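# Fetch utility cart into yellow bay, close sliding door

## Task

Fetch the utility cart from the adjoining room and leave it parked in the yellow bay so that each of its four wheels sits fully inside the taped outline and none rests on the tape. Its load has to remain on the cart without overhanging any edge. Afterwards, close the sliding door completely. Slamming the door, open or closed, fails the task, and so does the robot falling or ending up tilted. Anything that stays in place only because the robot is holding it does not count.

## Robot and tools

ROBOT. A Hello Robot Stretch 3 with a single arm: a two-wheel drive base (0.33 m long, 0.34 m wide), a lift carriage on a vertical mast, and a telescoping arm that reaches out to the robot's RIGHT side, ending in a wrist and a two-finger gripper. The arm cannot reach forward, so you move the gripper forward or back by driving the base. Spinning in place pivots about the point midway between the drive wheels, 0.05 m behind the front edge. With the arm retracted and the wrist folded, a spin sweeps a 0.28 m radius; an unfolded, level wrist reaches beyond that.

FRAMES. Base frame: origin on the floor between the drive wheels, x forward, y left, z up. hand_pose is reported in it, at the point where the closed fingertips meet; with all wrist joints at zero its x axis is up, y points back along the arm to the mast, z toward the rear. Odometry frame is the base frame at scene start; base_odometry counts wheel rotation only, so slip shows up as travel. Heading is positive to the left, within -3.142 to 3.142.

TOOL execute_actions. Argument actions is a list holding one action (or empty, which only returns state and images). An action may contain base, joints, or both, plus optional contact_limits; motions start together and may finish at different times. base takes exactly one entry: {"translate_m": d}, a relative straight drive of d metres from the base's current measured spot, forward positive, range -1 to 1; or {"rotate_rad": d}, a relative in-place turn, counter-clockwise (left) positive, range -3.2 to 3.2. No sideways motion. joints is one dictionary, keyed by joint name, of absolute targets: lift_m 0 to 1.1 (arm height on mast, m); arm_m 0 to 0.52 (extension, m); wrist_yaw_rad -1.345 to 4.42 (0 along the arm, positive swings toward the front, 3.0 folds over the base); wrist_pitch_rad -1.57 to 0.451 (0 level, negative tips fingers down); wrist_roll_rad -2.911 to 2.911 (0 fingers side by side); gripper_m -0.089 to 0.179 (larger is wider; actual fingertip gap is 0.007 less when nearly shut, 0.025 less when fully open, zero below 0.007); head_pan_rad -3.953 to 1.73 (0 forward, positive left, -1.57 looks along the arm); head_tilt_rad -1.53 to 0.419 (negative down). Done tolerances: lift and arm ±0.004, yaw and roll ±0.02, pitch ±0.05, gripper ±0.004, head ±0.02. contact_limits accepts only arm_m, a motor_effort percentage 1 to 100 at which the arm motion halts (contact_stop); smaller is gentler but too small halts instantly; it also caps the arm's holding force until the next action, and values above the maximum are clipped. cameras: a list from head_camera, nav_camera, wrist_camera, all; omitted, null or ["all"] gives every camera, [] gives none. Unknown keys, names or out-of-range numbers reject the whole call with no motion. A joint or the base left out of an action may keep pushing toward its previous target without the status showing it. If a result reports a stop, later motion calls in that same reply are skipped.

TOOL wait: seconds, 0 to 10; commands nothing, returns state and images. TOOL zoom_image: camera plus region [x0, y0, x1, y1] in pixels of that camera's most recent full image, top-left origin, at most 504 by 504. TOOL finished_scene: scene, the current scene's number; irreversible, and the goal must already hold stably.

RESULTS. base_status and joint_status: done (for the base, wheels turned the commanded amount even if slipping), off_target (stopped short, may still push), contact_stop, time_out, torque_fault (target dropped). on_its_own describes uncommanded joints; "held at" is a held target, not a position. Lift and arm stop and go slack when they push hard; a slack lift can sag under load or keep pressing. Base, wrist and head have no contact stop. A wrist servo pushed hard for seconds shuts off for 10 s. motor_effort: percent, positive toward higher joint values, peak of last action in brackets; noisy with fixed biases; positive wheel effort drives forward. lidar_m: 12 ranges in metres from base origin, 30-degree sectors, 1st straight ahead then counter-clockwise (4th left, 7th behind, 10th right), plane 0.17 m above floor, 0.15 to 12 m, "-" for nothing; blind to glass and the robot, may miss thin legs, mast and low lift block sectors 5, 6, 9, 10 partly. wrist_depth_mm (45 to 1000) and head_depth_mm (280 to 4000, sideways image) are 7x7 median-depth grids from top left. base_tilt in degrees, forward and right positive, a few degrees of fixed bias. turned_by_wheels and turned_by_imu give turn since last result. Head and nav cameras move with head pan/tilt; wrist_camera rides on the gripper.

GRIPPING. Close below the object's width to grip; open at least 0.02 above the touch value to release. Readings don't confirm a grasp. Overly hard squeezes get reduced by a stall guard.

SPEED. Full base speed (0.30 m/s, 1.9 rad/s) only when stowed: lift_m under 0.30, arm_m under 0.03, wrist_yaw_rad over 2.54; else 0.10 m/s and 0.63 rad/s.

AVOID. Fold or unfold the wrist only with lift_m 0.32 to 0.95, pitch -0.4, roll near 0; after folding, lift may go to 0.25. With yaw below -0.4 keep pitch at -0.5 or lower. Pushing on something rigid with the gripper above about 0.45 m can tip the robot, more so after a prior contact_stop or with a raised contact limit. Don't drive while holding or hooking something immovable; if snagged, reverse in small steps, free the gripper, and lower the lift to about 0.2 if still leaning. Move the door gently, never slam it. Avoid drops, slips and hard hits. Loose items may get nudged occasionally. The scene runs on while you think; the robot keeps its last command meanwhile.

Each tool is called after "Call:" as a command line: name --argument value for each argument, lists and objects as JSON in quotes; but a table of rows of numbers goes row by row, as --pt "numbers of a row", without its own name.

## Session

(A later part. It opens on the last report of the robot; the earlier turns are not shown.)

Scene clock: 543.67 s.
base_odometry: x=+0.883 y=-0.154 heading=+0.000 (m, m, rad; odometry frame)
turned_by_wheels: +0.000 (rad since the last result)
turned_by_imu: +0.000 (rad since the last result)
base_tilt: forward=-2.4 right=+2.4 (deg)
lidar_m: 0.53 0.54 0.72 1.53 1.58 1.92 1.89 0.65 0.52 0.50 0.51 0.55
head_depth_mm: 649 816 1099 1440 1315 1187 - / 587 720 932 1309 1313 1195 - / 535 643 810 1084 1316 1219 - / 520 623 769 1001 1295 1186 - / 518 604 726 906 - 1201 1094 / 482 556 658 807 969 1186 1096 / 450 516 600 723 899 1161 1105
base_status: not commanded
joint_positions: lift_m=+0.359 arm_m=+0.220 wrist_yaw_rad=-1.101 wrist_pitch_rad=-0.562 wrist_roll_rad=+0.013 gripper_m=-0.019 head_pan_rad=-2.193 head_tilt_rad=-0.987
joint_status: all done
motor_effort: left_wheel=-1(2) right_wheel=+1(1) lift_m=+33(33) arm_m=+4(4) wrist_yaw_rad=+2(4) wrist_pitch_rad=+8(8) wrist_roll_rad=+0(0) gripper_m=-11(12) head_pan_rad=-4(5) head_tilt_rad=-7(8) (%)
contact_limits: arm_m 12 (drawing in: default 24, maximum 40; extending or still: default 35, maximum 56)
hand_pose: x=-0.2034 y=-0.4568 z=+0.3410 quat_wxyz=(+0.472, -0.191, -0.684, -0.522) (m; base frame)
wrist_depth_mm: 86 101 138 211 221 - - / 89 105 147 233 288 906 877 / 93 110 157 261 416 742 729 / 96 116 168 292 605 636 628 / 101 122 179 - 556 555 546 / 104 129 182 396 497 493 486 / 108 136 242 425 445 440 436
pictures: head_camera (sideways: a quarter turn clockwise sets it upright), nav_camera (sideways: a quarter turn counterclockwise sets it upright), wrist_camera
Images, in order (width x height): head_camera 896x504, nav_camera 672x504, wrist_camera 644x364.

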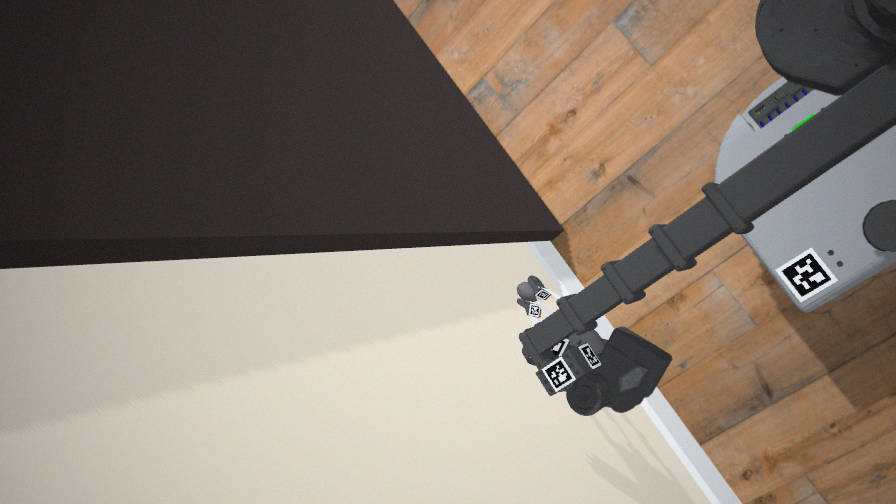

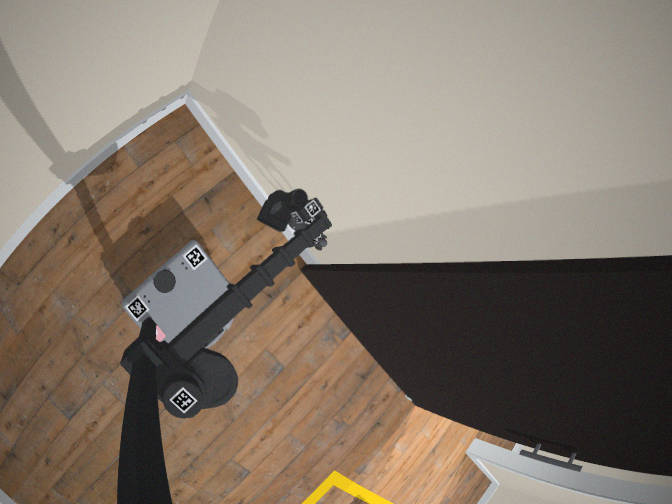

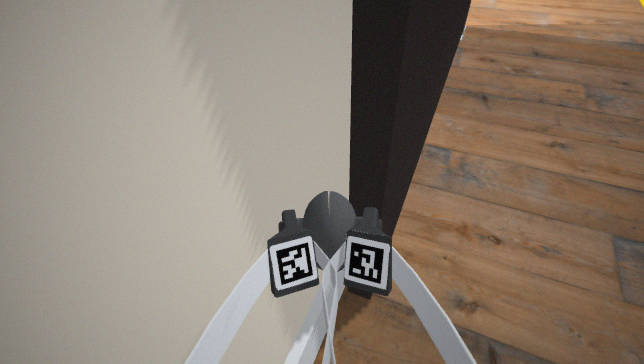

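Call:
execute_actions --actions '[{"base":{"translate_m":-0.1}}]'

Scene clock: 550.13 s.
base_odometry: x=+0.783 y=-0.154 heading=+0.000 (m, m, rad; odometry frame)
turned_by_wheels: +0.000 (rad since the last result)
turned_by_imu: +0.001 (rad since the last result)
base_tilt: forward=-2.3 right=+2.4 (deg)
lidar_m: 0.62 0.64 0.85 1.53 1.57 1.81 1.79 0.66 0.50 0.50 0.51 0.66
head_depth_mm: 654 823 1104 1439 1312 1187 - / 591 724 940 1328 1319 1192 - / 539 649 814 1091 1325 1228 - / 496 587 721 932 1272 1182 - / 458 546 684 898 - 1199 1094 / 476 560 663 809 977 1186 1095 / 454 519 606 724 903 1161 1103
base_status: done
joint_positions: lift_m=+0.359 arm_m=+0.220 wrist_yaw_rad=-1.101 wrist_pitch_rad=-0.562 wrist_roll_rad=+0.013 gripper_m=-0.019 head_pan_rad=-2.193 head_tilt_rad=-0.987
joint_status: not commanded
motor_effort: left_wheel=-1(5) right_wheel=+2(2) lift_m=+34(34) arm_m=+4(4) wrist_yaw_rad=+2(2) wrist_pitch_rad=+8(7) wrist_roll_rad=+0(0) gripper_m=-11(11) head_pan_rad=-3(5) head_tilt_rad=-8(8) (%)
hand_pose: x=-0.2034 y=-0.4568 z=+0.3410 quat_wxyz=(+0.472, -0.191, -0.684, -0.522) (m; base frame)
wrist_depth_mm: 89 105 133 119 243 - - / 93 110 147 134 318 899 892 / 96 115 163 155 454 752 741 / 100 120 175 182 609 636 627 / 105 127 185 - 558 557 549 / 107 134 189 306 498 492 489 / 112 141 251 368 448 443 438
pictures: head_camera (sideways: a quarter turn clockwise sets it upright), nav_camera (sideways: a quarter turn counterclockwise sets it upright), wrist_camera
Images, in order (width x height): head_camera 896x504, nav_camera 672x504, wrist_camera 644x364.

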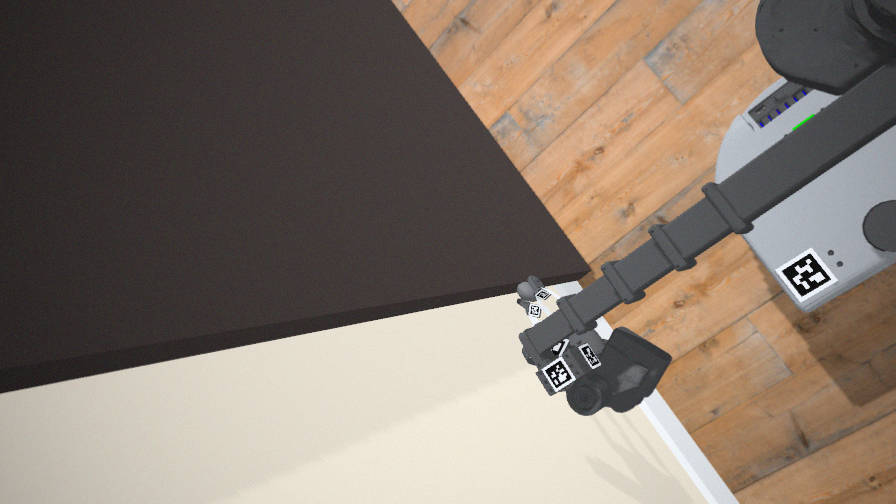

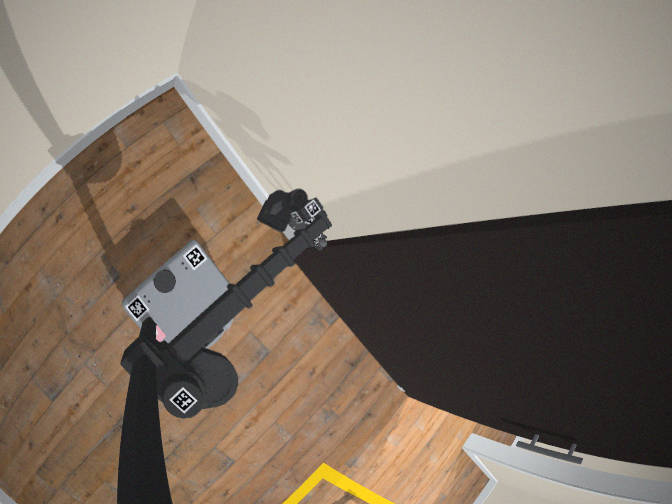

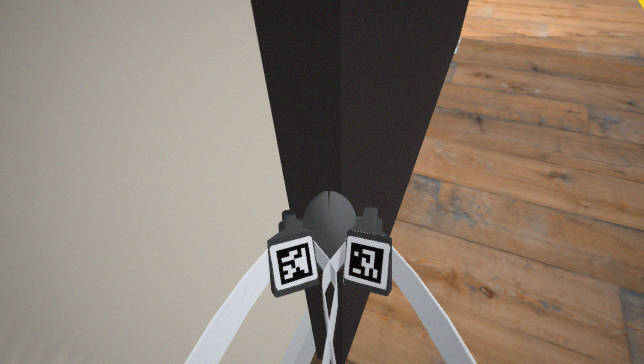

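Call:
execute_actions --actions '[{"base":{"translate_m":-0.08},"joints":{"arm_m":0.235}}]' --cameras '["head_camera","wrist_camera"]'

Scene clock: 558.00 s.
base_odometry: x=+0.703 y=-0.153 heading=+0.000 (m, m, rad; odometry frame)
turned_by_wheels: +0.000 (rad since the last result)
turned_by_imu: +0.002 (rad since the last result)
base_tilt: forward=-2.3 right=+2.4 (deg)
lidar_m: 0.70 0.72 0.96 1.52 1.57 1.74 1.71 0.66 0.51 0.50 0.52 0.69
head_depth_mm: 659 829 1116 1447 1319 1189 - / 597 734 949 1340 1321 1197 - / 544 653 821 1104 1323 1224 - / 500 592 724 935 1271 1180 - / 466 561 702 910 1272 1200 1099 / 484 564 668 817 956 1191 1096 / 457 522 611 732 912 1159 1094
base_status: done
joint_positions: lift_m=+0.360 arm_m=+0.235 wrist_yaw_rad=-1.100 wrist_pitch_rad=-0.568 wrist_roll_rad=+0.013 gripper_m=-0.019 head_pan_rad=-2.193 head_tilt_rad=-0.989
joint_status: all done
motor_effort: left_wheel=+0(9) right_wheel=+0(28) lift_m=+25(33) arm_m=+3(12) wrist_yaw_rad=+0(45) wrist_pitch_rad=+11(21) wrist_roll_rad=+0(0) gripper_m=-11(13) head_pan_rad=-4(4) head_tilt_rad=-6(7) (%)
hand_pose: x=-0.2025 y=-0.4717 z=+0.3404 quat_wxyz=(+0.471, -0.189, -0.685, -0.523) (m; base frame)
wrist_depth_mm: - 92 126 128 171 - - / - 96 134 145 225 894 874 / 84 101 143 167 323 746 739 / 88 106 153 196 578 634 629 / 92 111 163 - 549 551 542 / 96 117 165 307 490 487 484 / 101 124 222 365 447 442 434
pictures: head_camera (sideways: a quarter turn clockwise sets it upright), wrist_camera
Images, in order (width x height): head_camera 896x504, wrist_camera 644x364.

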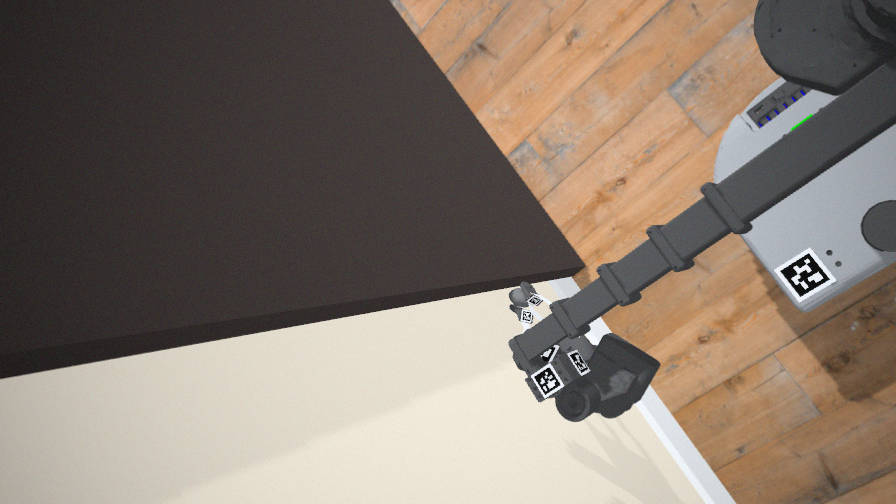

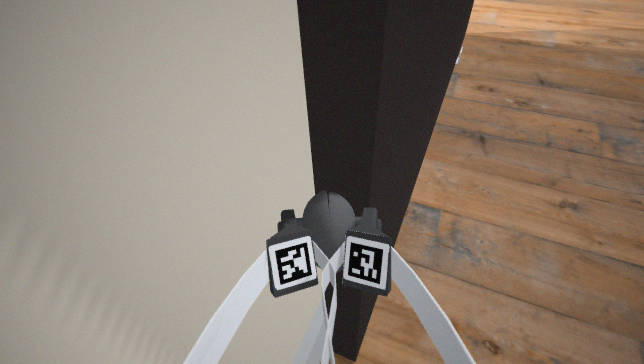

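Call:
execute_actions --actions '[{"base":{"translate_m":-0.15},"joints":{"arm_m":0.222}}]' --cameras '["head_camera","wrist_camera"]'

Scene clock: 561.83 s.
base_odometry: x=+0.553 y=-0.153 heading=+0.000 (m, m, rad; odometry frame)
turned_by_wheels: +0.000 (rad since the last result)
turned_by_imu: +0.020 (rad since the last result)
base_tilt: forward=-2.3 right=+2.4 (deg)
lidar_m: 0.85 0.88 1.19 1.52 1.57 1.58 1.57 0.65 0.51 0.51 0.52 0.71
head_depth_mm: 648 810 1089 1436 1312 1186 - / 588 718 931 1309 1318 1195 - / 539 645 813 1089 1318 1234 - / 496 586 722 930 1266 1185 - / 461 544 688 900 - 1197 1095 / 474 563 669 820 983 1186 1103 / 458 524 611 734 921 1164 1104
base_status: done
joint_positions: lift_m=+0.360 arm_m=+0.222 wrist_yaw_rad=-1.098 wrist_pitch_rad=-0.568 wrist_roll_rad=+0.013 gripper_m=-0.019 head_pan_rad=-2.196 head_tilt_rad=-0.989
joint_status: all done
motor_effort: left_wheel=+0(9) right_wheel=+0(30) lift_m=+25(25) arm_m=+2(2) wrist_yaw_rad=-2(6) wrist_pitch_rad=+11(23) wrist_roll_rad=+0(0) gripper_m=-12(12) head_pan_rad=-2(2) head_tilt_rad=-6(7) (%)
hand_pose: x=-0.2023 y=-0.4592 z=+0.3404 quat_wxyz=(+0.471, -0.188, -0.685, -0.522) (m; base frame)
wrist_depth_mm: 89 104 135 117 215 - - / 93 109 148 133 276 889 871 / 97 115 162 153 384 735 725 / 101 121 174 179 607 636 619 / 105 128 186 - 549 550 541 / 109 135 188 299 495 494 486 / 114 144 253 369 446 442 437
pictures: head_camera (sideways: a quarter turn clockwise sets it upright), wrist_camera
Images, in order (width x height): head_camera 896x504, wrist_camera 644x364.

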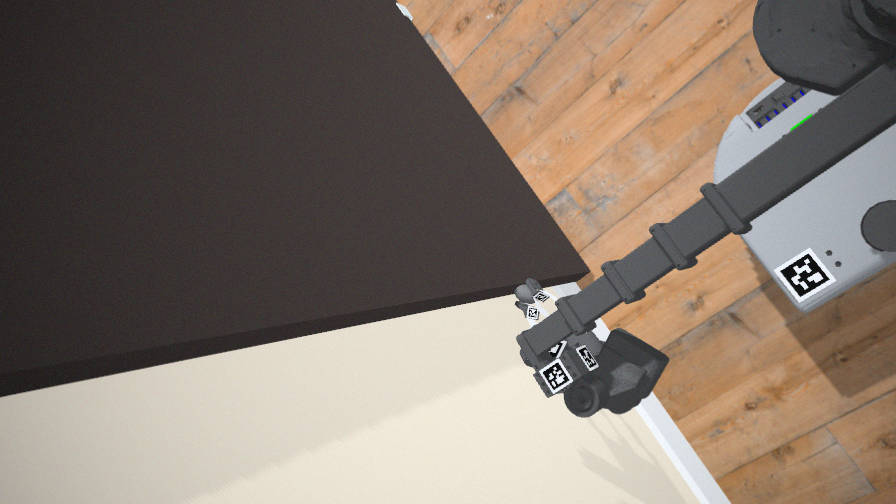

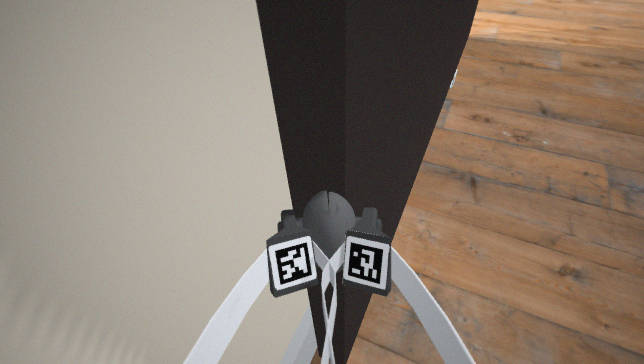

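Call:
execute_actions --actions '[{"base":{"rotate_rad":-0.02}}]' --cameras '[]'

Call:
execute_actions --actions '[{"base":{"translate_m":-0.2},"joints":{"arm_m":0.228}}]' --cameras '["head_camera","wrist_camera"]'

Scene clock: 565.80 s.
base_odometry: x=+0.553 y=-0.153 heading=-0.020 (m, m, rad; odometry frame)
turned_by_wheels: -0.020 (rad since the last result)
turned_by_imu: -0.020 (rad since the last result)
base_tilt: forward=-2.3 right=+2.4 (deg)
lidar_m: 0.85 0.88 1.17 1.52 1.56 1.58 1.57 0.66 0.51 0.51 0.52 0.69
head_depth_mm: 662 833 1130 1446 1308 1191 - / 600 739 950 1347 1317 1196 - / 548 659 830 1107 1317 1227 - / 504 596 729 944 1277 1183 - / 466 548 687 898 - 1207 1099 / 477 570 673 826 985 1189 1095 / 460 528 616 739 920 1166 1102
base_status: done
joint_positions: lift_m=+0.360 arm_m=+0.222 wrist_yaw_rad=-1.098 wrist_pitch_rad=-0.568 wrist_roll_rad=+0.013 gripper_m=-0.019 head_pan_rad=-2.196 head_tilt_rad=-0.989
joint_status: not commanded
motor_effort: left_wheel=+1(8) right_wheel=-1(22) lift_m=+25(25) arm_m=+4(2) wrist_yaw_rad=-3(14) wrist_pitch_rad=+11(18) wrist_roll_rad=+0(0) gripper_m=-11(12) head_pan_rad=-3(2) head_tilt_rad=-6(6) (%)
hand_pose: x=-0.2023 y=-0.4591 z=+0.3403 quat_wxyz=(+0.471, -0.188, -0.685, -0.522) (m; base frame)
wrist_depth_mm: 93 108 135 117 247 - - / 96 114 150 133 321 899 876 / 100 119 165 154 457 742 730 / 104 125 182 179 606 635 625 / 107 132 193 - 559 551 540 / 112 139 195 315 489 492 483 / 117 147 263 372 444 442 434
pictures: none
No camera images: the call's "cameras" was empty. Leave "cameras" out to get every camera's image.

Scene clock: 569.03 s.
base_odometry: x=+0.353 y=-0.149 heading=-0.020 (m, m, rad; odometry frame)
turned_by_wheels: +0.000 (rad since the last result)
turned_by_imu: +0.004 (rad since the last result)
base_tilt: forward=-2.4 right=+2.4 (deg)
lidar_m: 1.05 1.08 1.44 1.51 1.55 1.38 1.37 0.67 0.52 0.51 0.53 0.70
head_depth_mm: 673 850 1141 1442 1308 1187 - / 610 749 971 1374 1321 1202 - / 557 670 841 1131 1325 1229 - / 510 607 743 958 1292 1184 - / 473 557 698 911 1269 1201 1098 / 477 574 682 835 1001 1211 1102 / 466 534 624 749 936 1164 1103
base_status: done
joint_positions: lift_m=+0.360 arm_m=+0.228 wrist_yaw_rad=-1.098 wrist_pitch_rad=-0.568 wrist_roll_rad=+0.013 gripper_m=-0.019 head_pan_rad=-2.196 head_tilt_rad=-0.989
joint_status: all done
motor_effort: left_wheel=+0(6) right_wheel=-1(29) lift_m=+25(25) arm_m=+4(11) wrist_yaw_rad=-3(12) wrist_pitch_rad=+11(20) wrist_roll_rad=+0(0) gripper_m=-11(11) head_pan_rad=-2(2) head_tilt_rad=-6(6) (%)
hand_pose: x=-0.2023 y=-0.4651 z=+0.3404 quat_wxyz=(+0.471, -0.188, -0.685, -0.522) (m; base frame)
wrist_depth_mm: 93 109 132 119 256 - - / 96 114 146 134 334 894 864 / 100 119 165 155 478 751 725 / 104 126 182 182 609 639 625 / 107 133 194 - 558 555 542 / 112 140 196 317 492 490 485 / 117 148 263 371 445 441 435
pictures: head_camera (sideways: a quarter turn clockwise sets it upright), wrist_camera
Images, in order (width x height): head_camera 896x504, wrist_camera 644x364.

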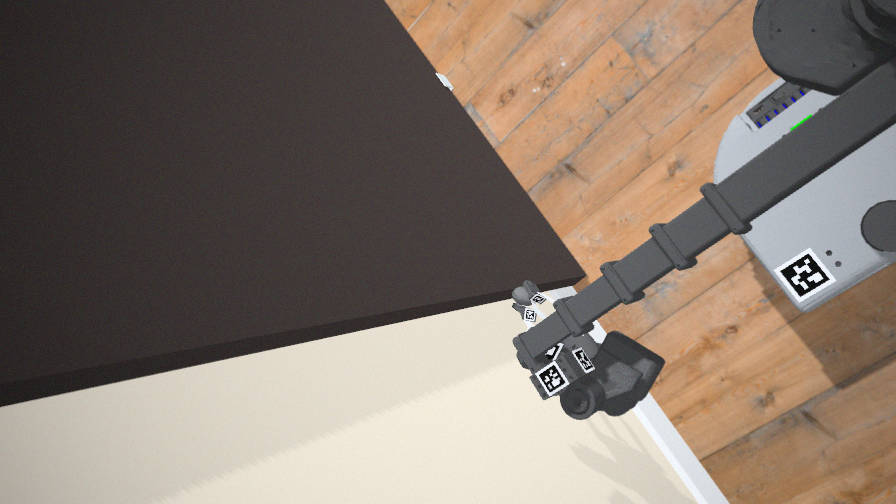

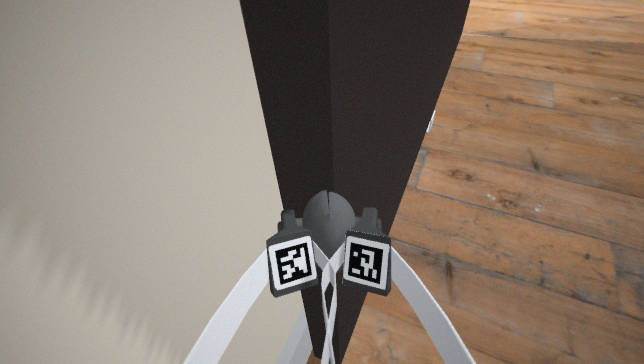

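Call:
execute_actions --actions '[{"base":{"translate_m":-0.2},"joints":{"arm_m":0.243}}]' --cameras '["head_camera","wrist_camera"]'

Scene clock: 574.17 s.
base_odometry: x=+0.153 y=-0.145 heading=-0.020 (m, m, rad; odometry frame)
turned_by_wheels: +0.000 (rad since the last result)
turned_by_imu: +0.008 (rad since the last result)
base_tilt: forward=-2.4 right=+2.4 (deg)
lidar_m: 1.25 1.28 1.57 1.51 1.55 1.18 1.27 0.67 0.52 0.52 0.53 0.72
head_depth_mm: 676 853 1140 1450 1317 1188 - / 613 752 978 1375 1321 1195 - / 561 675 846 1132 1322 1225 - / 516 611 747 963 1295 1178 - / 478 562 707 921 1272 1205 1095 / 487 581 688 844 984 1201 1099 / 470 540 628 754 944 1179 1105
base_status: done
joint_positions: lift_m=+0.360 arm_m=+0.243 wrist_yaw_rad=-1.153 wrist_pitch_rad=-0.568 wrist_roll_rad=+0.013 gripper_m=-0.019 head_pan_rad=-2.196 head_tilt_rad=-0.989
joint_status: all done
on_its_own: wrist_yaw_rad is held at -1.150, not at your -1.100, by its stall guard, which is not easing now
motor_effort: left_wheel=+0(5) right_wheel=+0(28) lift_m=+25(25) arm_m=+4(12) wrist_yaw_rad=+3(49) wrist_pitch_rad=+11(21) wrist_roll_rad=+0(1) gripper_m=-11(16) head_pan_rad=-3(2) head_tilt_rad=-6(6) (%)
hand_pose: x=-0.2071 y=-0.4700 z=+0.3404 quat_wxyz=(+0.457, -0.207, -0.680, -0.535) (m; base frame)
wrist_depth_mm: 91 107 130 118 319 - - / 94 112 144 134 446 884 870 / 98 117 163 154 708 747 729 / 101 122 182 180 617 634 623 / 104 128 192 - 558 549 542 / 107 135 192 321 492 493 481 / 112 142 256 374 447 440 436
pictures: head_camera (sideways: a quarter turn clockwise sets it upright), wrist_camera
Images, in order (width x height): head_camera 896x504, wrist_camera 644x364.

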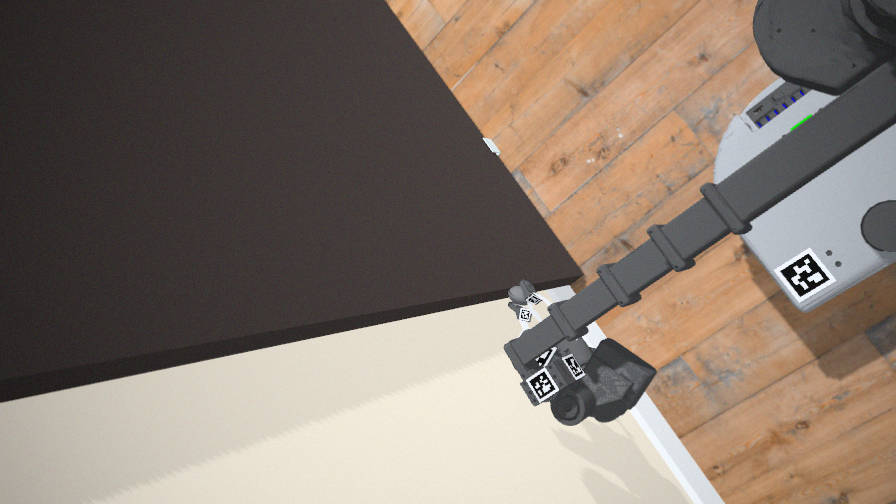

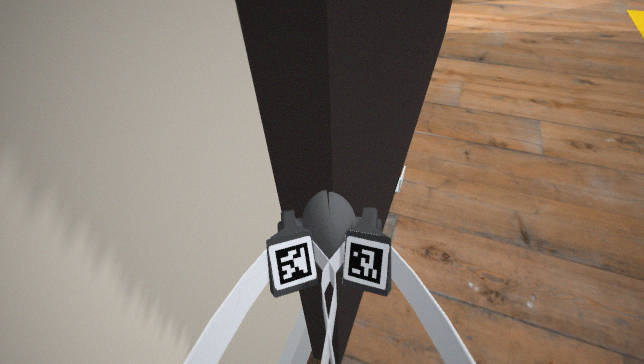

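Call:
execute_actions --actions '[{"joints":{"arm_m":0.262,"wrist_yaw_rad":-1.15}}]' --cameras '[]'

Call:
execute_actions --actions '[{"base":{"translate_m":-0.15}}]' --cameras '["head_camera","wrist_camera"]'

Scene clock: 579.83 s.
base_odometry: x=+0.153 y=-0.145 heading=-0.020 (m, m, rad; odometry frame)
turned_by_wheels: +0.000 (rad since the last result)
turned_by_imu: +0.001 (rad since the last result)
base_tilt: forward=-2.4 right=+2.4 (deg)
lidar_m: 1.25 1.29 1.57 1.51 1.55 1.18 1.27 0.67 0.52 0.52 0.53 0.72
head_depth_mm: 675 851 1149 1449 1315 1185 - / 613 754 973 1380 1321 1204 - / 560 675 846 1142 1323 1225 - / 516 611 750 967 1281 1187 - / 477 567 707 921 1272 1205 1089 / 493 582 687 837 - 1207 1101 / 471 538 630 757 947 1182 1103
base_status: not commanded
joint_positions: lift_m=+0.360 arm_m=+0.262 wrist_yaw_rad=-1.152 wrist_pitch_rad=-0.568 wrist_roll_rad=+0.014 gripper_m=-0.019 head_pan_rad=-2.196 head_tilt_rad=-0.989
joint_status: all done
motor_effort: left_wheel=+0(3) right_wheel=+0(12) lift_m=+25(25) arm_m=+4(12) wrist_yaw_rad=+3(53) wrist_pitch_rad=+11(17) wrist_roll_rad=-1(1) gripper_m=-12(18) head_pan_rad=-2(2) head_tilt_rad=-6(6) (%)
hand_pose: x=-0.2070 y=-0.4891 z=+0.3404 quat_wxyz=(+0.457, -0.207, -0.680, -0.535) (m; base frame)
wrist_depth_mm: - 87 121 119 174 - - / - 90 129 136 240 884 886 / - 94 137 156 391 745 736 / - 99 146 181 605 631 622 / 85 103 154 - 561 558 545 / 88 109 154 286 489 487 487 / 92 114 206 351 444 440 434
pictures: none
No camera images: the call's "cameras" was empty. Leave "cameras" out to get every camera's image.

Scene clock: 582.57 s.
base_odometry: x=+0.003 y=-0.142 heading=-0.020 (m, m, rad; odometry frame)
turned_by_wheels: +0.000 (rad since the last result)
turned_by_imu: +0.010 (rad since the last result)
base_tilt: forward=-2.3 right=+2.4 (deg)
lidar_m: 1.39 1.44 1.58 1.51 1.32 1.04 1.44 0.67 0.52 0.52 0.54 0.73
head_depth_mm: 672 845 1139 1445 1320 1187 - / 611 749 968 1364 1328 1198 - / 559 674 842 1126 1318 1224 - / 517 610 750 964 1291 1187 - / 479 563 711 913 1274 1197 1091 / 488 583 690 844 - 1217 1100 / 473 540 632 758 955 1180 1100
base_status: done
joint_positions: lift_m=+0.360 arm_m=+0.262 wrist_yaw_rad=-1.152 wrist_pitch_rad=-0.569 wrist_roll_rad=+0.014 gripper_m=-0.019 head_pan_rad=-2.196 head_tilt_rad=-0.989
joint_status: not commanded
motor_effort: left_wheel=+0(7) right_wheel=-2(29) lift_m=+25(24) arm_m=+4(4) wrist_yaw_rad=+3(11) wrist_pitch_rad=+12(22) wrist_roll_rad=+0(1) gripper_m=-11(12) head_pan_rad=-2(2) head_tilt_rad=-6(6) (%)
hand_pose: x=-0.2069 y=-0.4891 z=+0.3402 quat_wxyz=(+0.456, -0.207, -0.680, -0.535) (m; base frame)
wrist_depth_mm: - 88 122 113 174 - - / - 92 130 127 237 887 864 / - 96 138 146 370 736 726 / - 100 148 170 603 632 621 / 86 105 156 - 554 553 546 / 90 111 158 288 490 489 487 / 94 116 210 349 444 440 433
pictures: head_camera (sideways: a quarter turn clockwise sets it upright), wrist_camera
Images, in order (width x height): head_camera 896x504, wrist_camera 644x364.

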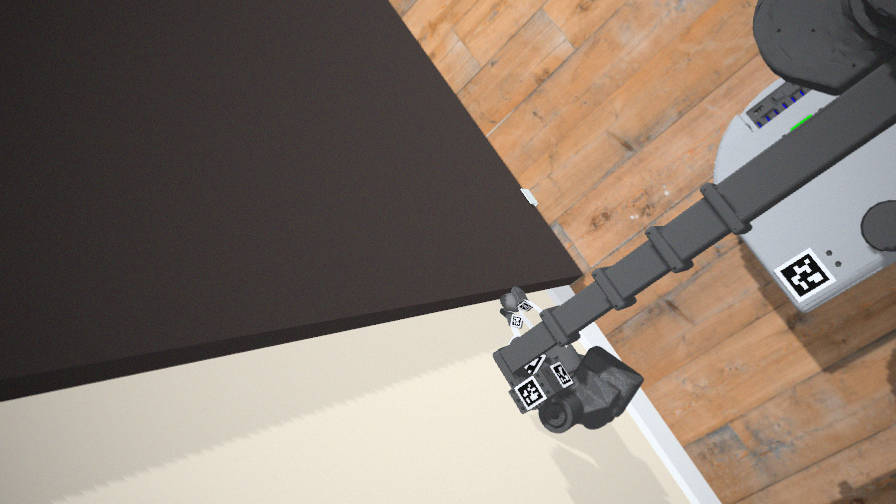

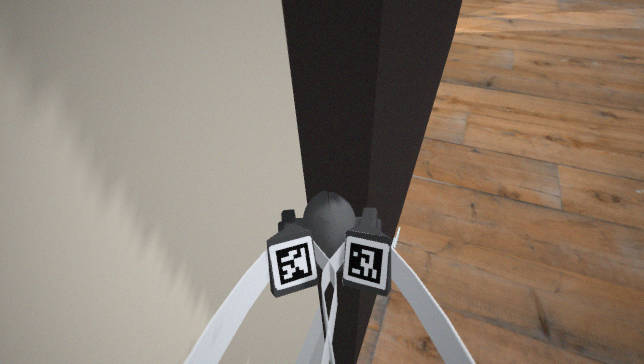

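Call:
execute_actions --actions '[{"base":{"translate_m":-0.08},"joints":{"arm_m":0.252}}]'

Scene clock: 585.97 s.
base_odometry: x=-0.077 y=-0.141 heading=-0.020 (m, m, rad; odometry frame)
turned_by_wheels: +0.000 (rad since the last result)
turned_by_imu: +0.001 (rad since the last result)
base_tilt: forward=-2.4 right=+2.4 (deg)
lidar_m: 1.48 1.52 1.56 1.51 1.21 0.96 2.21 0.67 0.52 0.52 0.54 0.73
head_depth_mm: 671 842 1129 1446 1314 1190 - / 609 749 973 1366 1317 1194 - / 559 674 843 1128 1321 1231 - / 515 611 748 965 1294 1185 - / 479 563 708 925 1275 1196 1094 / 489 584 691 848 - 1204 1092 / 474 542 633 762 955 1175 1104
base_status: done
joint_positions: lift_m=+0.360 arm_m=+0.252 wrist_yaw_rad=-1.148 wrist_pitch_rad=-0.568 wrist_roll_rad=+0.014 gripper_m=-0.019 head_pan_rad=-2.196 head_tilt_rad=-0.989
joint_status: all done
motor_effort: left_wheel=+0(7) right_wheel=+0(26) lift_m=+25(25) arm_m=-2(4) wrist_yaw_rad=-2(30) wrist_pitch_rad=+11(17) wrist_roll_rad=+0(0) gripper_m=-10(15) head_pan_rad=-3(4) head_tilt_rad=-6(6) (%)
hand_pose: x=-0.2067 y=-0.4804 z=+0.3404 quat_wxyz=(+0.458, -0.206, -0.681, -0.534) (m; base frame)
wrist_depth_mm: 84 99 130 114 230 - - / 87 103 146 129 310 896 880 / 90 108 156 149 476 741 724 / 94 113 166 175 610 635 626 / 97 118 176 - 558 550 546 / 102 125 177 295 493 489 486 / 105 132 236 361 445 440 437
pictures: head_camera (sideways: a quarter turn clockwise sets it upright), nav_camera (sideways: a quarter turn counterclockwise sets it upright), wrist_camera
Images, in order (width x height): head_camera 896x504, nav_camera 672x504, wrist_camera 644x364.

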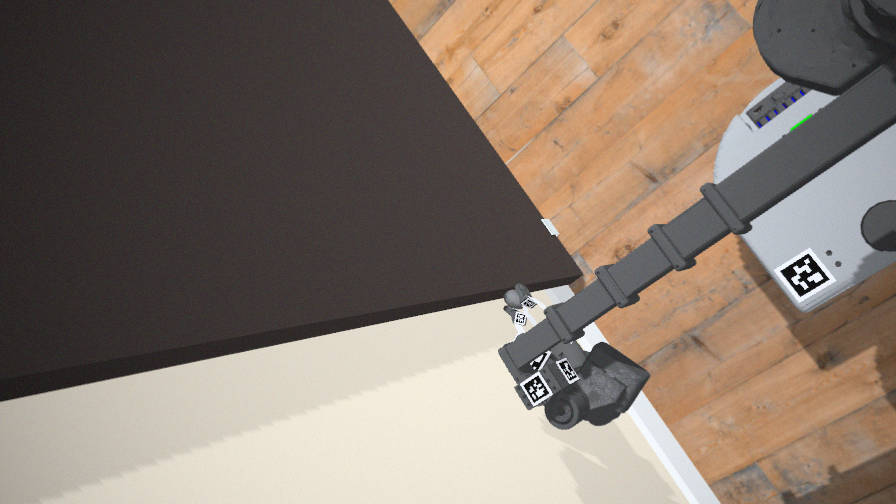

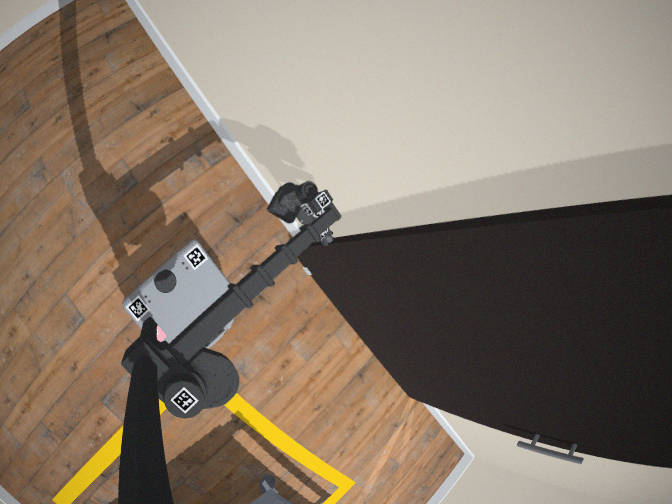

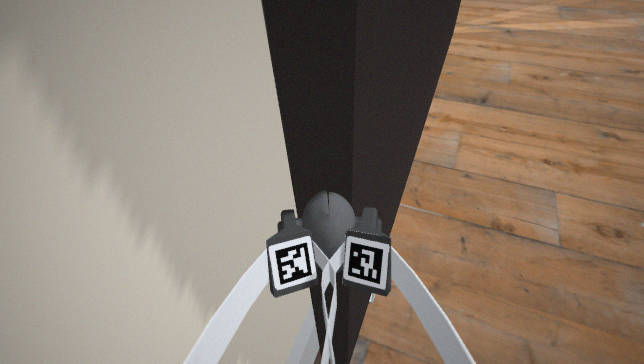

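Call:
execute_actions --actions '[{"base":{"translate_m":-0.04}}]' --cameras '["head_camera","wrist_camera"]'

Call:
execute_actions --actions '[{"base":{"translate_m":-0.03}}]' --cameras '["head_camera","nav_camera"]'

Scene clock: 589.43 s.
base_odometry: x=-0.117 y=-0.140 heading=-0.020 (m, m, rad; odometry frame)
turned_by_wheels: +0.000 (rad since the last result)
turned_by_imu: +0.000 (rad since the last result)
base_tilt: forward=-2.4 right=+2.4 (deg)
lidar_m: 1.52 1.57 1.57 1.50 1.16 0.92 2.21 0.67 0.53 0.52 0.54 0.73
head_depth_mm: 677 847 1142 1447 1310 1191 - / 613 753 972 1368 1313 1201 - / 562 676 848 1130 1321 1225 - / 518 613 754 967 1286 1181 - / 481 572 715 940 1277 1200 1094 / 499 585 690 848 - 1198 1097 / 473 545 636 763 957 1174 1110
base_status: done
joint_positions: lift_m=+0.360 arm_m=+0.252 wrist_yaw_rad=-1.149 wrist_pitch_rad=-0.568 wrist_roll_rad=+0.014 gripper_m=-0.019 head_pan_rad=-2.196 head_tilt_rad=-0.989
joint_status: not commanded
motor_effort: left_wheel=+0(7) right_wheel=+1(31) lift_m=+25(24) arm_m=+2(3) wrist_yaw_rad=-2(2) wrist_pitch_rad=+11(20) wrist_roll_rad=-1(0) gripper_m=-12(11) head_pan_rad=-3(1) head_tilt_rad=-6(6) (%)
hand_pose: x=-0.2067 y=-0.4799 z=+0.3404 quat_wxyz=(+0.458, -0.206, -0.681, -0.534) (m; base frame)
wrist_depth_mm: 85 100 139 125 248 - - / 88 105 148 141 336 893 863 / 91 109 158 164 520 746 727 / 95 114 168 191 607 636 628 / 99 120 178 - 554 550 544 / 103 126 179 322 490 488 485 / 106 133 240 370 447 442 437
pictures: head_camera (sideways: a quarter turn clockwise sets it upright), wrist_camera
Images, in order (width x height): head_camera 896x504, wrist_camera 644x364.

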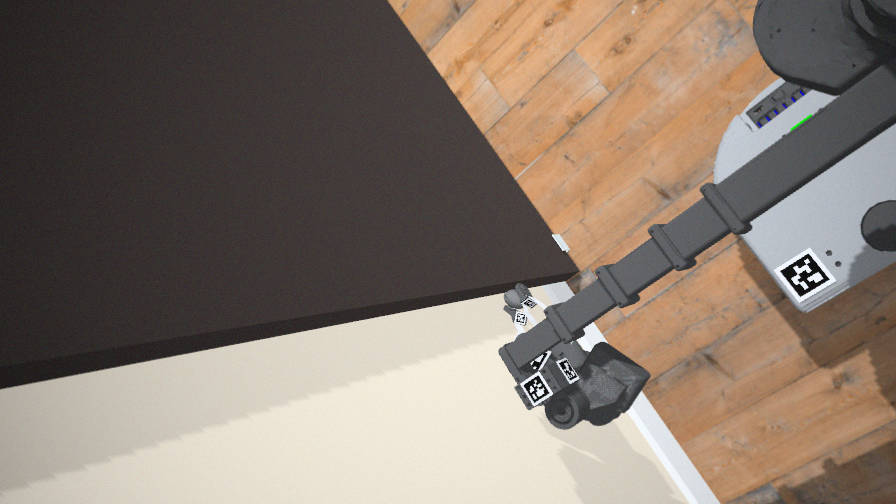

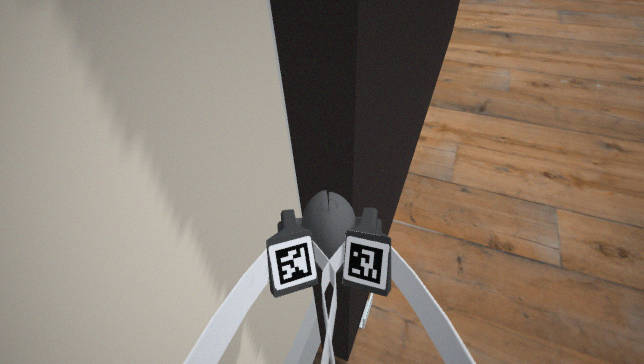

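Scene clock: 591.73 s.
base_odometry: x=-0.147 y=-0.139 heading=-0.020 (m, m, rad; odometry frame)
turned_by_wheels: +0.000 (rad since the last result)
turned_by_imu: +0.006 (rad since the last result)
base_tilt: forward=-2.3 right=+2.4 (deg)
lidar_m: 1.54 1.60 1.57 1.50 1.11 0.90 2.17 0.67 0.53 0.52 0.54 0.74
head_depth_mm: 670 842 1127 1438 1310 1188 - / 610 751 964 1357 1322 1204 - / 560 670 844 1131 1315 1223 - / 515 612 749 967 1286 1183 - / 480 570 711 926 1276 1209 1094 / 492 585 693 848 - 1200 1098 / 473 542 634 765 955 1174 1103
base_status: done
joint_positions: lift_m=+0.360 arm_m=+0.252 wrist_yaw_rad=-1.152 wrist_pitch_rad=-0.567 wrist_roll_rad=+0.014 gripper_m=-0.019 head_pan_rad=-2.196 head_tilt_rad=-0.989
joint_status: not commanded
motor_effort: left_wheel=-1(10) right_wheel=+0(27) lift_m=+25(25) arm_m=+2(3) wrist_yaw_rad=+2(6) wrist_pitch_rad=+11(23) wrist_roll_rad=+0(1) gripper_m=-11(11) head_pan_rad=-2(3) head_tilt_rad=-6(6) (%)
hand_pose: x=-0.2071 y=-0.4793 z=+0.3404 quat_wxyz=(+0.457, -0.207, -0.680, -0.535) (m; base frame)
wrist_depth_mm: 85 100 133 120 244 - - / 88 105 148 136 330 901 872 / 91 109 157 157 504 741 728 / 95 114 168 184 609 633 622 / 99 120 178 - 558 548 546 / 103 126 178 310 493 487 479 / 106 133 239 370 447 439 436
pictures: head_camera (sideways: a quarter turn clockwise sets it upright), nav_camera (sideways: a quarter turn counterclockwise sets it upright)
Images, in order (width x height): head_camera 896x504, nav_camera 672x504.

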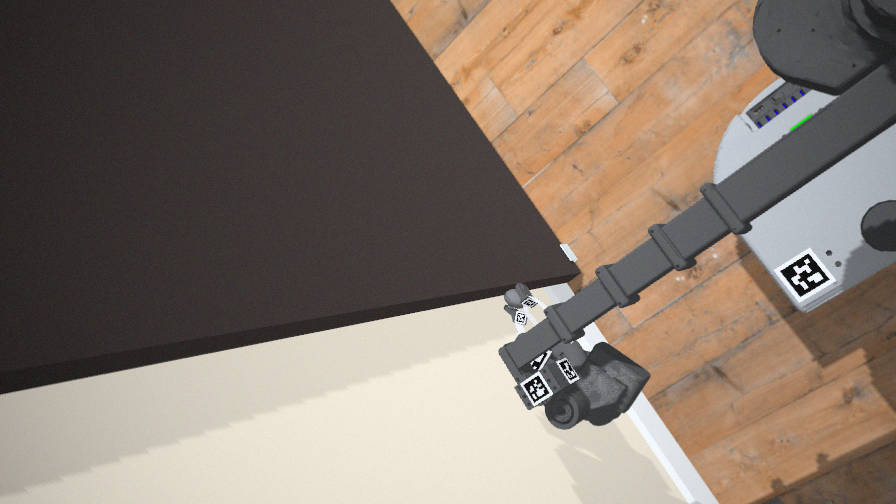

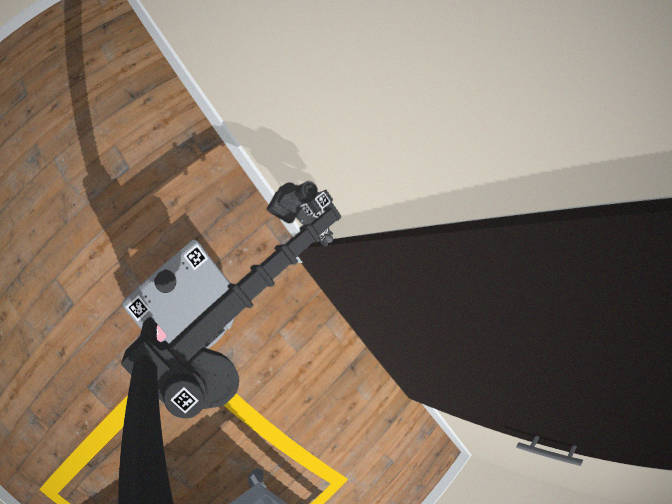

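Call:
execute_actions --actions '[{"base":{"translate_m":-0.025}}]' --cameras '["head_camera"]'

Call:
execute_actions --actions '[{"base":{"translate_m":-0.02}}]' --cameras '["head_camera","wrist_camera"]'

Scene clock: 595.13 s.
base_odometry: x=-0.172 y=-0.139 heading=-0.021 (m, m, rad; odometry frame)
turned_by_wheels: +0.000 (rad since the last result)
turned_by_imu: +0.005 (rad since the last result)
base_tilt: forward=-2.4 right=+2.3 (deg)
lidar_m: 1.57 1.63 1.57 1.50 1.08 0.88 2.12 0.67 0.52 0.52 0.54 0.74
head_depth_mm: 667 835 1118 1444 1315 1196 - / 608 744 960 1338 1315 1204 - / 557 670 838 1129 1320 1226 - / 515 610 747 967 1290 1183 - / 478 569 708 928 1268 1201 1095 / 487 579 692 849 - 1200 1100 / 471 542 637 762 958 1181 1101
base_status: done
joint_positions: lift_m=+0.360 arm_m=+0.252 wrist_yaw_rad=-1.152 wrist_pitch_rad=-0.567 wrist_roll_rad=+0.014 gripper_m=-0.019 head_pan_rad=-2.196 head_tilt_rad=-0.989
joint_status: not commanded
motor_effort: left_wheel=-1(9) right_wheel=+1(29) lift_m=+24(25) arm_m=+3(3) wrist_yaw_rad=+3(8) wrist_pitch_rad=+11(22) wrist_roll_rad=-1(0) gripper_m=-11(11) head_pan_rad=-3(2) head_tilt_rad=-6(6) (%)
hand_pose: x=-0.2070 y=-0.4792 z=+0.3404 quat_wxyz=(+0.457, -0.207, -0.680, -0.535) (m; base frame)
wrist_depth_mm: 84 99 124 120 235 - - / 87 104 138 135 315 888 875 / 91 109 151 156 476 741 722 / 94 114 167 183 609 630 624 / 98 120 176 - 560 550 540 / 102 125 177 295 490 491 484 / 106 133 238 359 442 442 432
pictures: head_camera (sideways: a quarter turn clockwise sets it upright)
Images, in order (width x height): head_camera 896x504.

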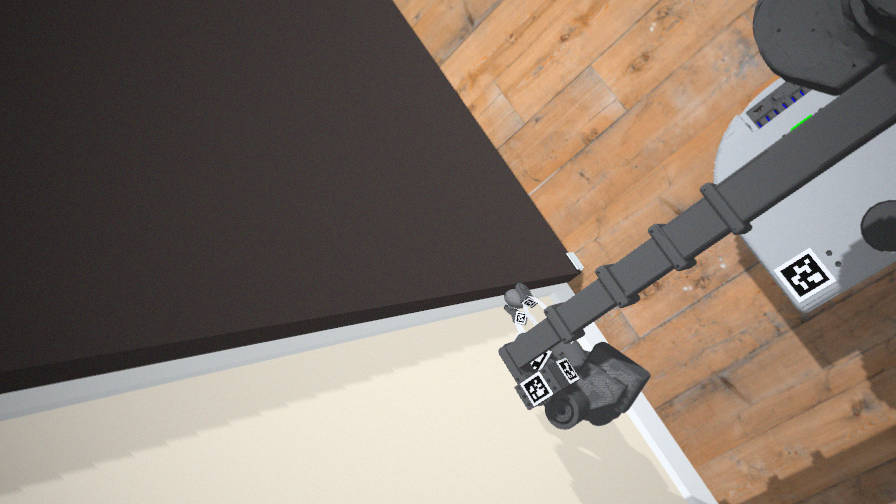

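Scene clock: 597.73 s.
base_odometry: x=-0.192 y=-0.139 heading=-0.020 (m, m, rad; odometry frame)
turned_by_wheels: +0.000 (rad since the last result)
turned_by_imu: +0.019 (rad since the last result)
base_tilt: forward=-2.4 right=+2.4 (deg)
lidar_m: 1.59 1.66 1.55 1.50 1.04 0.86 1.98 0.66 0.52 0.52 0.55 0.75
head_depth_mm: 651 813 1089 1422 1319 1195 - / 596 728 938 1317 1320 1200 - / 549 660 827 1111 1323 1229 - / 509 601 739 953 1292 1193 - / 473 558 695 911 1277 1203 1092 / 479 575 688 845 - 1205 1100 / 470 539 633 761 959 1182 1099
base_status: done
joint_positions: lift_m=+0.360 arm_m=+0.252 wrist_yaw_rad=-1.150 wrist_pitch_rad=-0.578 wrist_roll_rad=+0.014 gripper_m=-0.019 head_pan_rad=-2.197 head_tilt_rad=-0.989
joint_status: not commanded
motor_effort: left_wheel=+2(9) right_wheel=-8(30) lift_m=+25(25) arm_m=+2(4) wrist_yaw_rad=+1(17) wrist_pitch_rad=+17(22) wrist_roll_rad=+0(0) gripper_m=-11(12) head_pan_rad=-3(1) head_tilt_rad=-6(7) (%)
hand_pose: x=-0.2054 y=-0.4789 z=+0.3383 quat_wxyz=(+0.454, -0.203, -0.681, -0.537) (m; base frame)
wrist_depth_mm: - 96 118 112 196 - - / 85 100 130 126 258 882 863 / 88 105 144 147 375 732 715 / 92 110 161 173 593 633 610 / 96 116 170 - 559 549 534 / 100 123 174 289 489 487 479 / 105 130 232 354 443 435 431
pictures: head_camera (sideways: a quarter turn clockwise sets it upright), wrist_camera
Images, in order (width x height): head_camera 896x504, wrist_camera 644x364.

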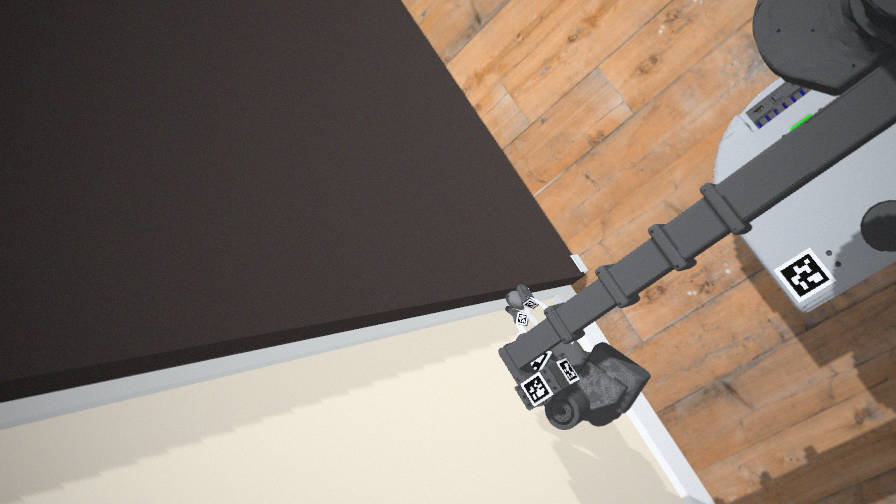

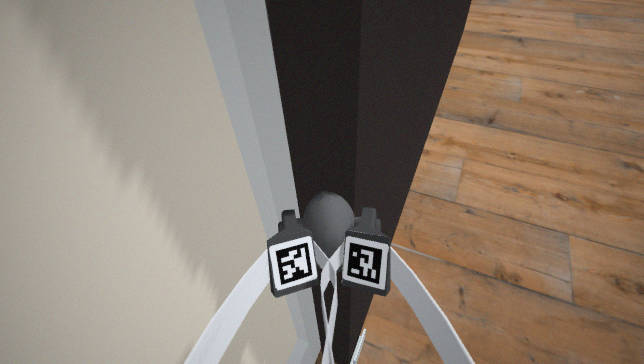

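Call:
execute_actions --actions '[{"base":{"translate_m":0.06},"joints":{"head_pan_rad":-2.6,"head_tilt_rad":-0.6}}]'

Scene clock: 600.60 s.
base_odometry: x=-0.132 y=-0.140 heading=-0.020 (m, m, rad; odometry frame)
turned_by_wheels: +0.000 (rad since the last result)
turned_by_imu: +0.000 (rad since the last result)
base_tilt: forward=-2.3 right=+2.4 (deg)
lidar_m: 1.53 1.59 1.56 1.50 1.12 0.91 1.99 0.66 0.54 0.52 0.55 0.75
head_depth_mm: 1409 1680 2060 2143 1693 1405 1197 / 993 1140 1305 1666 1697 1407 1198 / 822 920 1049 1216 1458 1417 1206 / 704 776 866 971 1121 1301 1206 / 614 668 733 812 911 1032 1152 / 545 587 636 696 766 850 998 / 489 522 562 606 672 777 889
base_status: done
joint_positions: lift_m=+0.360 arm_m=+0.252 wrist_yaw_rad=-1.150 wrist_pitch_rad=-0.568 wrist_roll_rad=+0.014 gripper_m=-0.019 head_pan_rad=-2.593 head_tilt_rad=-0.606
joint_status: all done
motor_effort: left_wheel=+0(5) right_wheel=-1(4) lift_m=+24(24) arm_m=+3(2) wrist_yaw_rad=+1(1) wrist_pitch_rad=+11(17) wrist_roll_rad=-1(1) gripper_m=-11(11) head_pan_rad=-4(36) head_tilt_rad=+4(32) (%)
hand_pose: x=-0.2069 y=-0.4795 z=+0.3404 quat_wxyz=(+0.457, -0.207, -0.680, -0.534) (m; base frame)
wrist_depth_mm: - 96 132 169 198 - - / 85 101 141 190 260 890 880 / 89 106 150 216 375 742 729 / 92 111 161 243 609 635 619 / 96 117 171 - 549 553 548 / 101 123 172 370 498 492 482 / 105 130 232 403 449 446 433
pictures: head_camera (sideways: a quarter turn clockwise sets it upright), nav_camera (sideways: a quarter turn counterclockwise sets it upright), wrist_camera
Images, in order (width x height): head_camera 896x504, nav_camera 672x504, wrist_camera 644x364.

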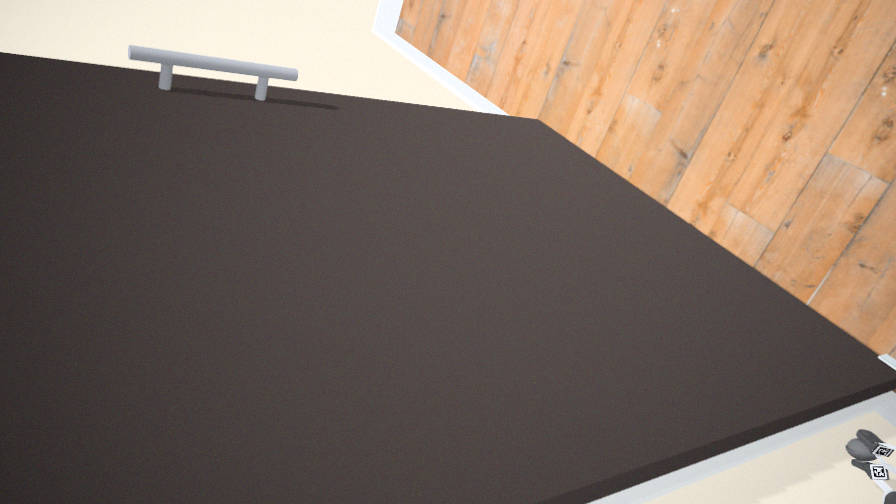

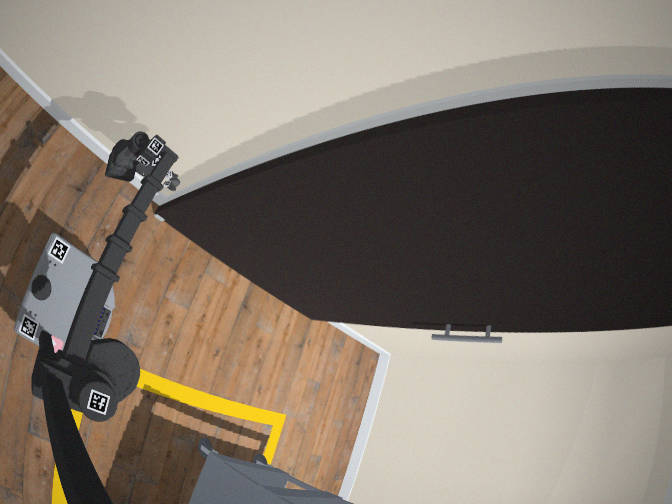

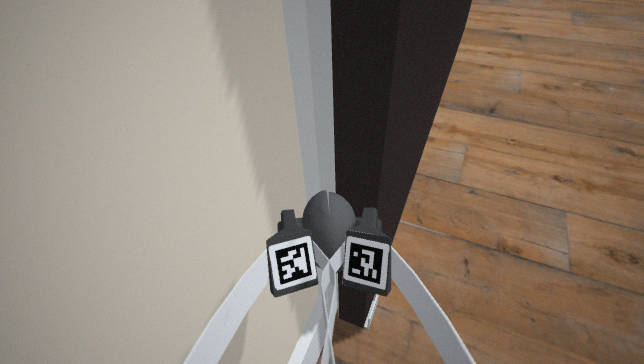

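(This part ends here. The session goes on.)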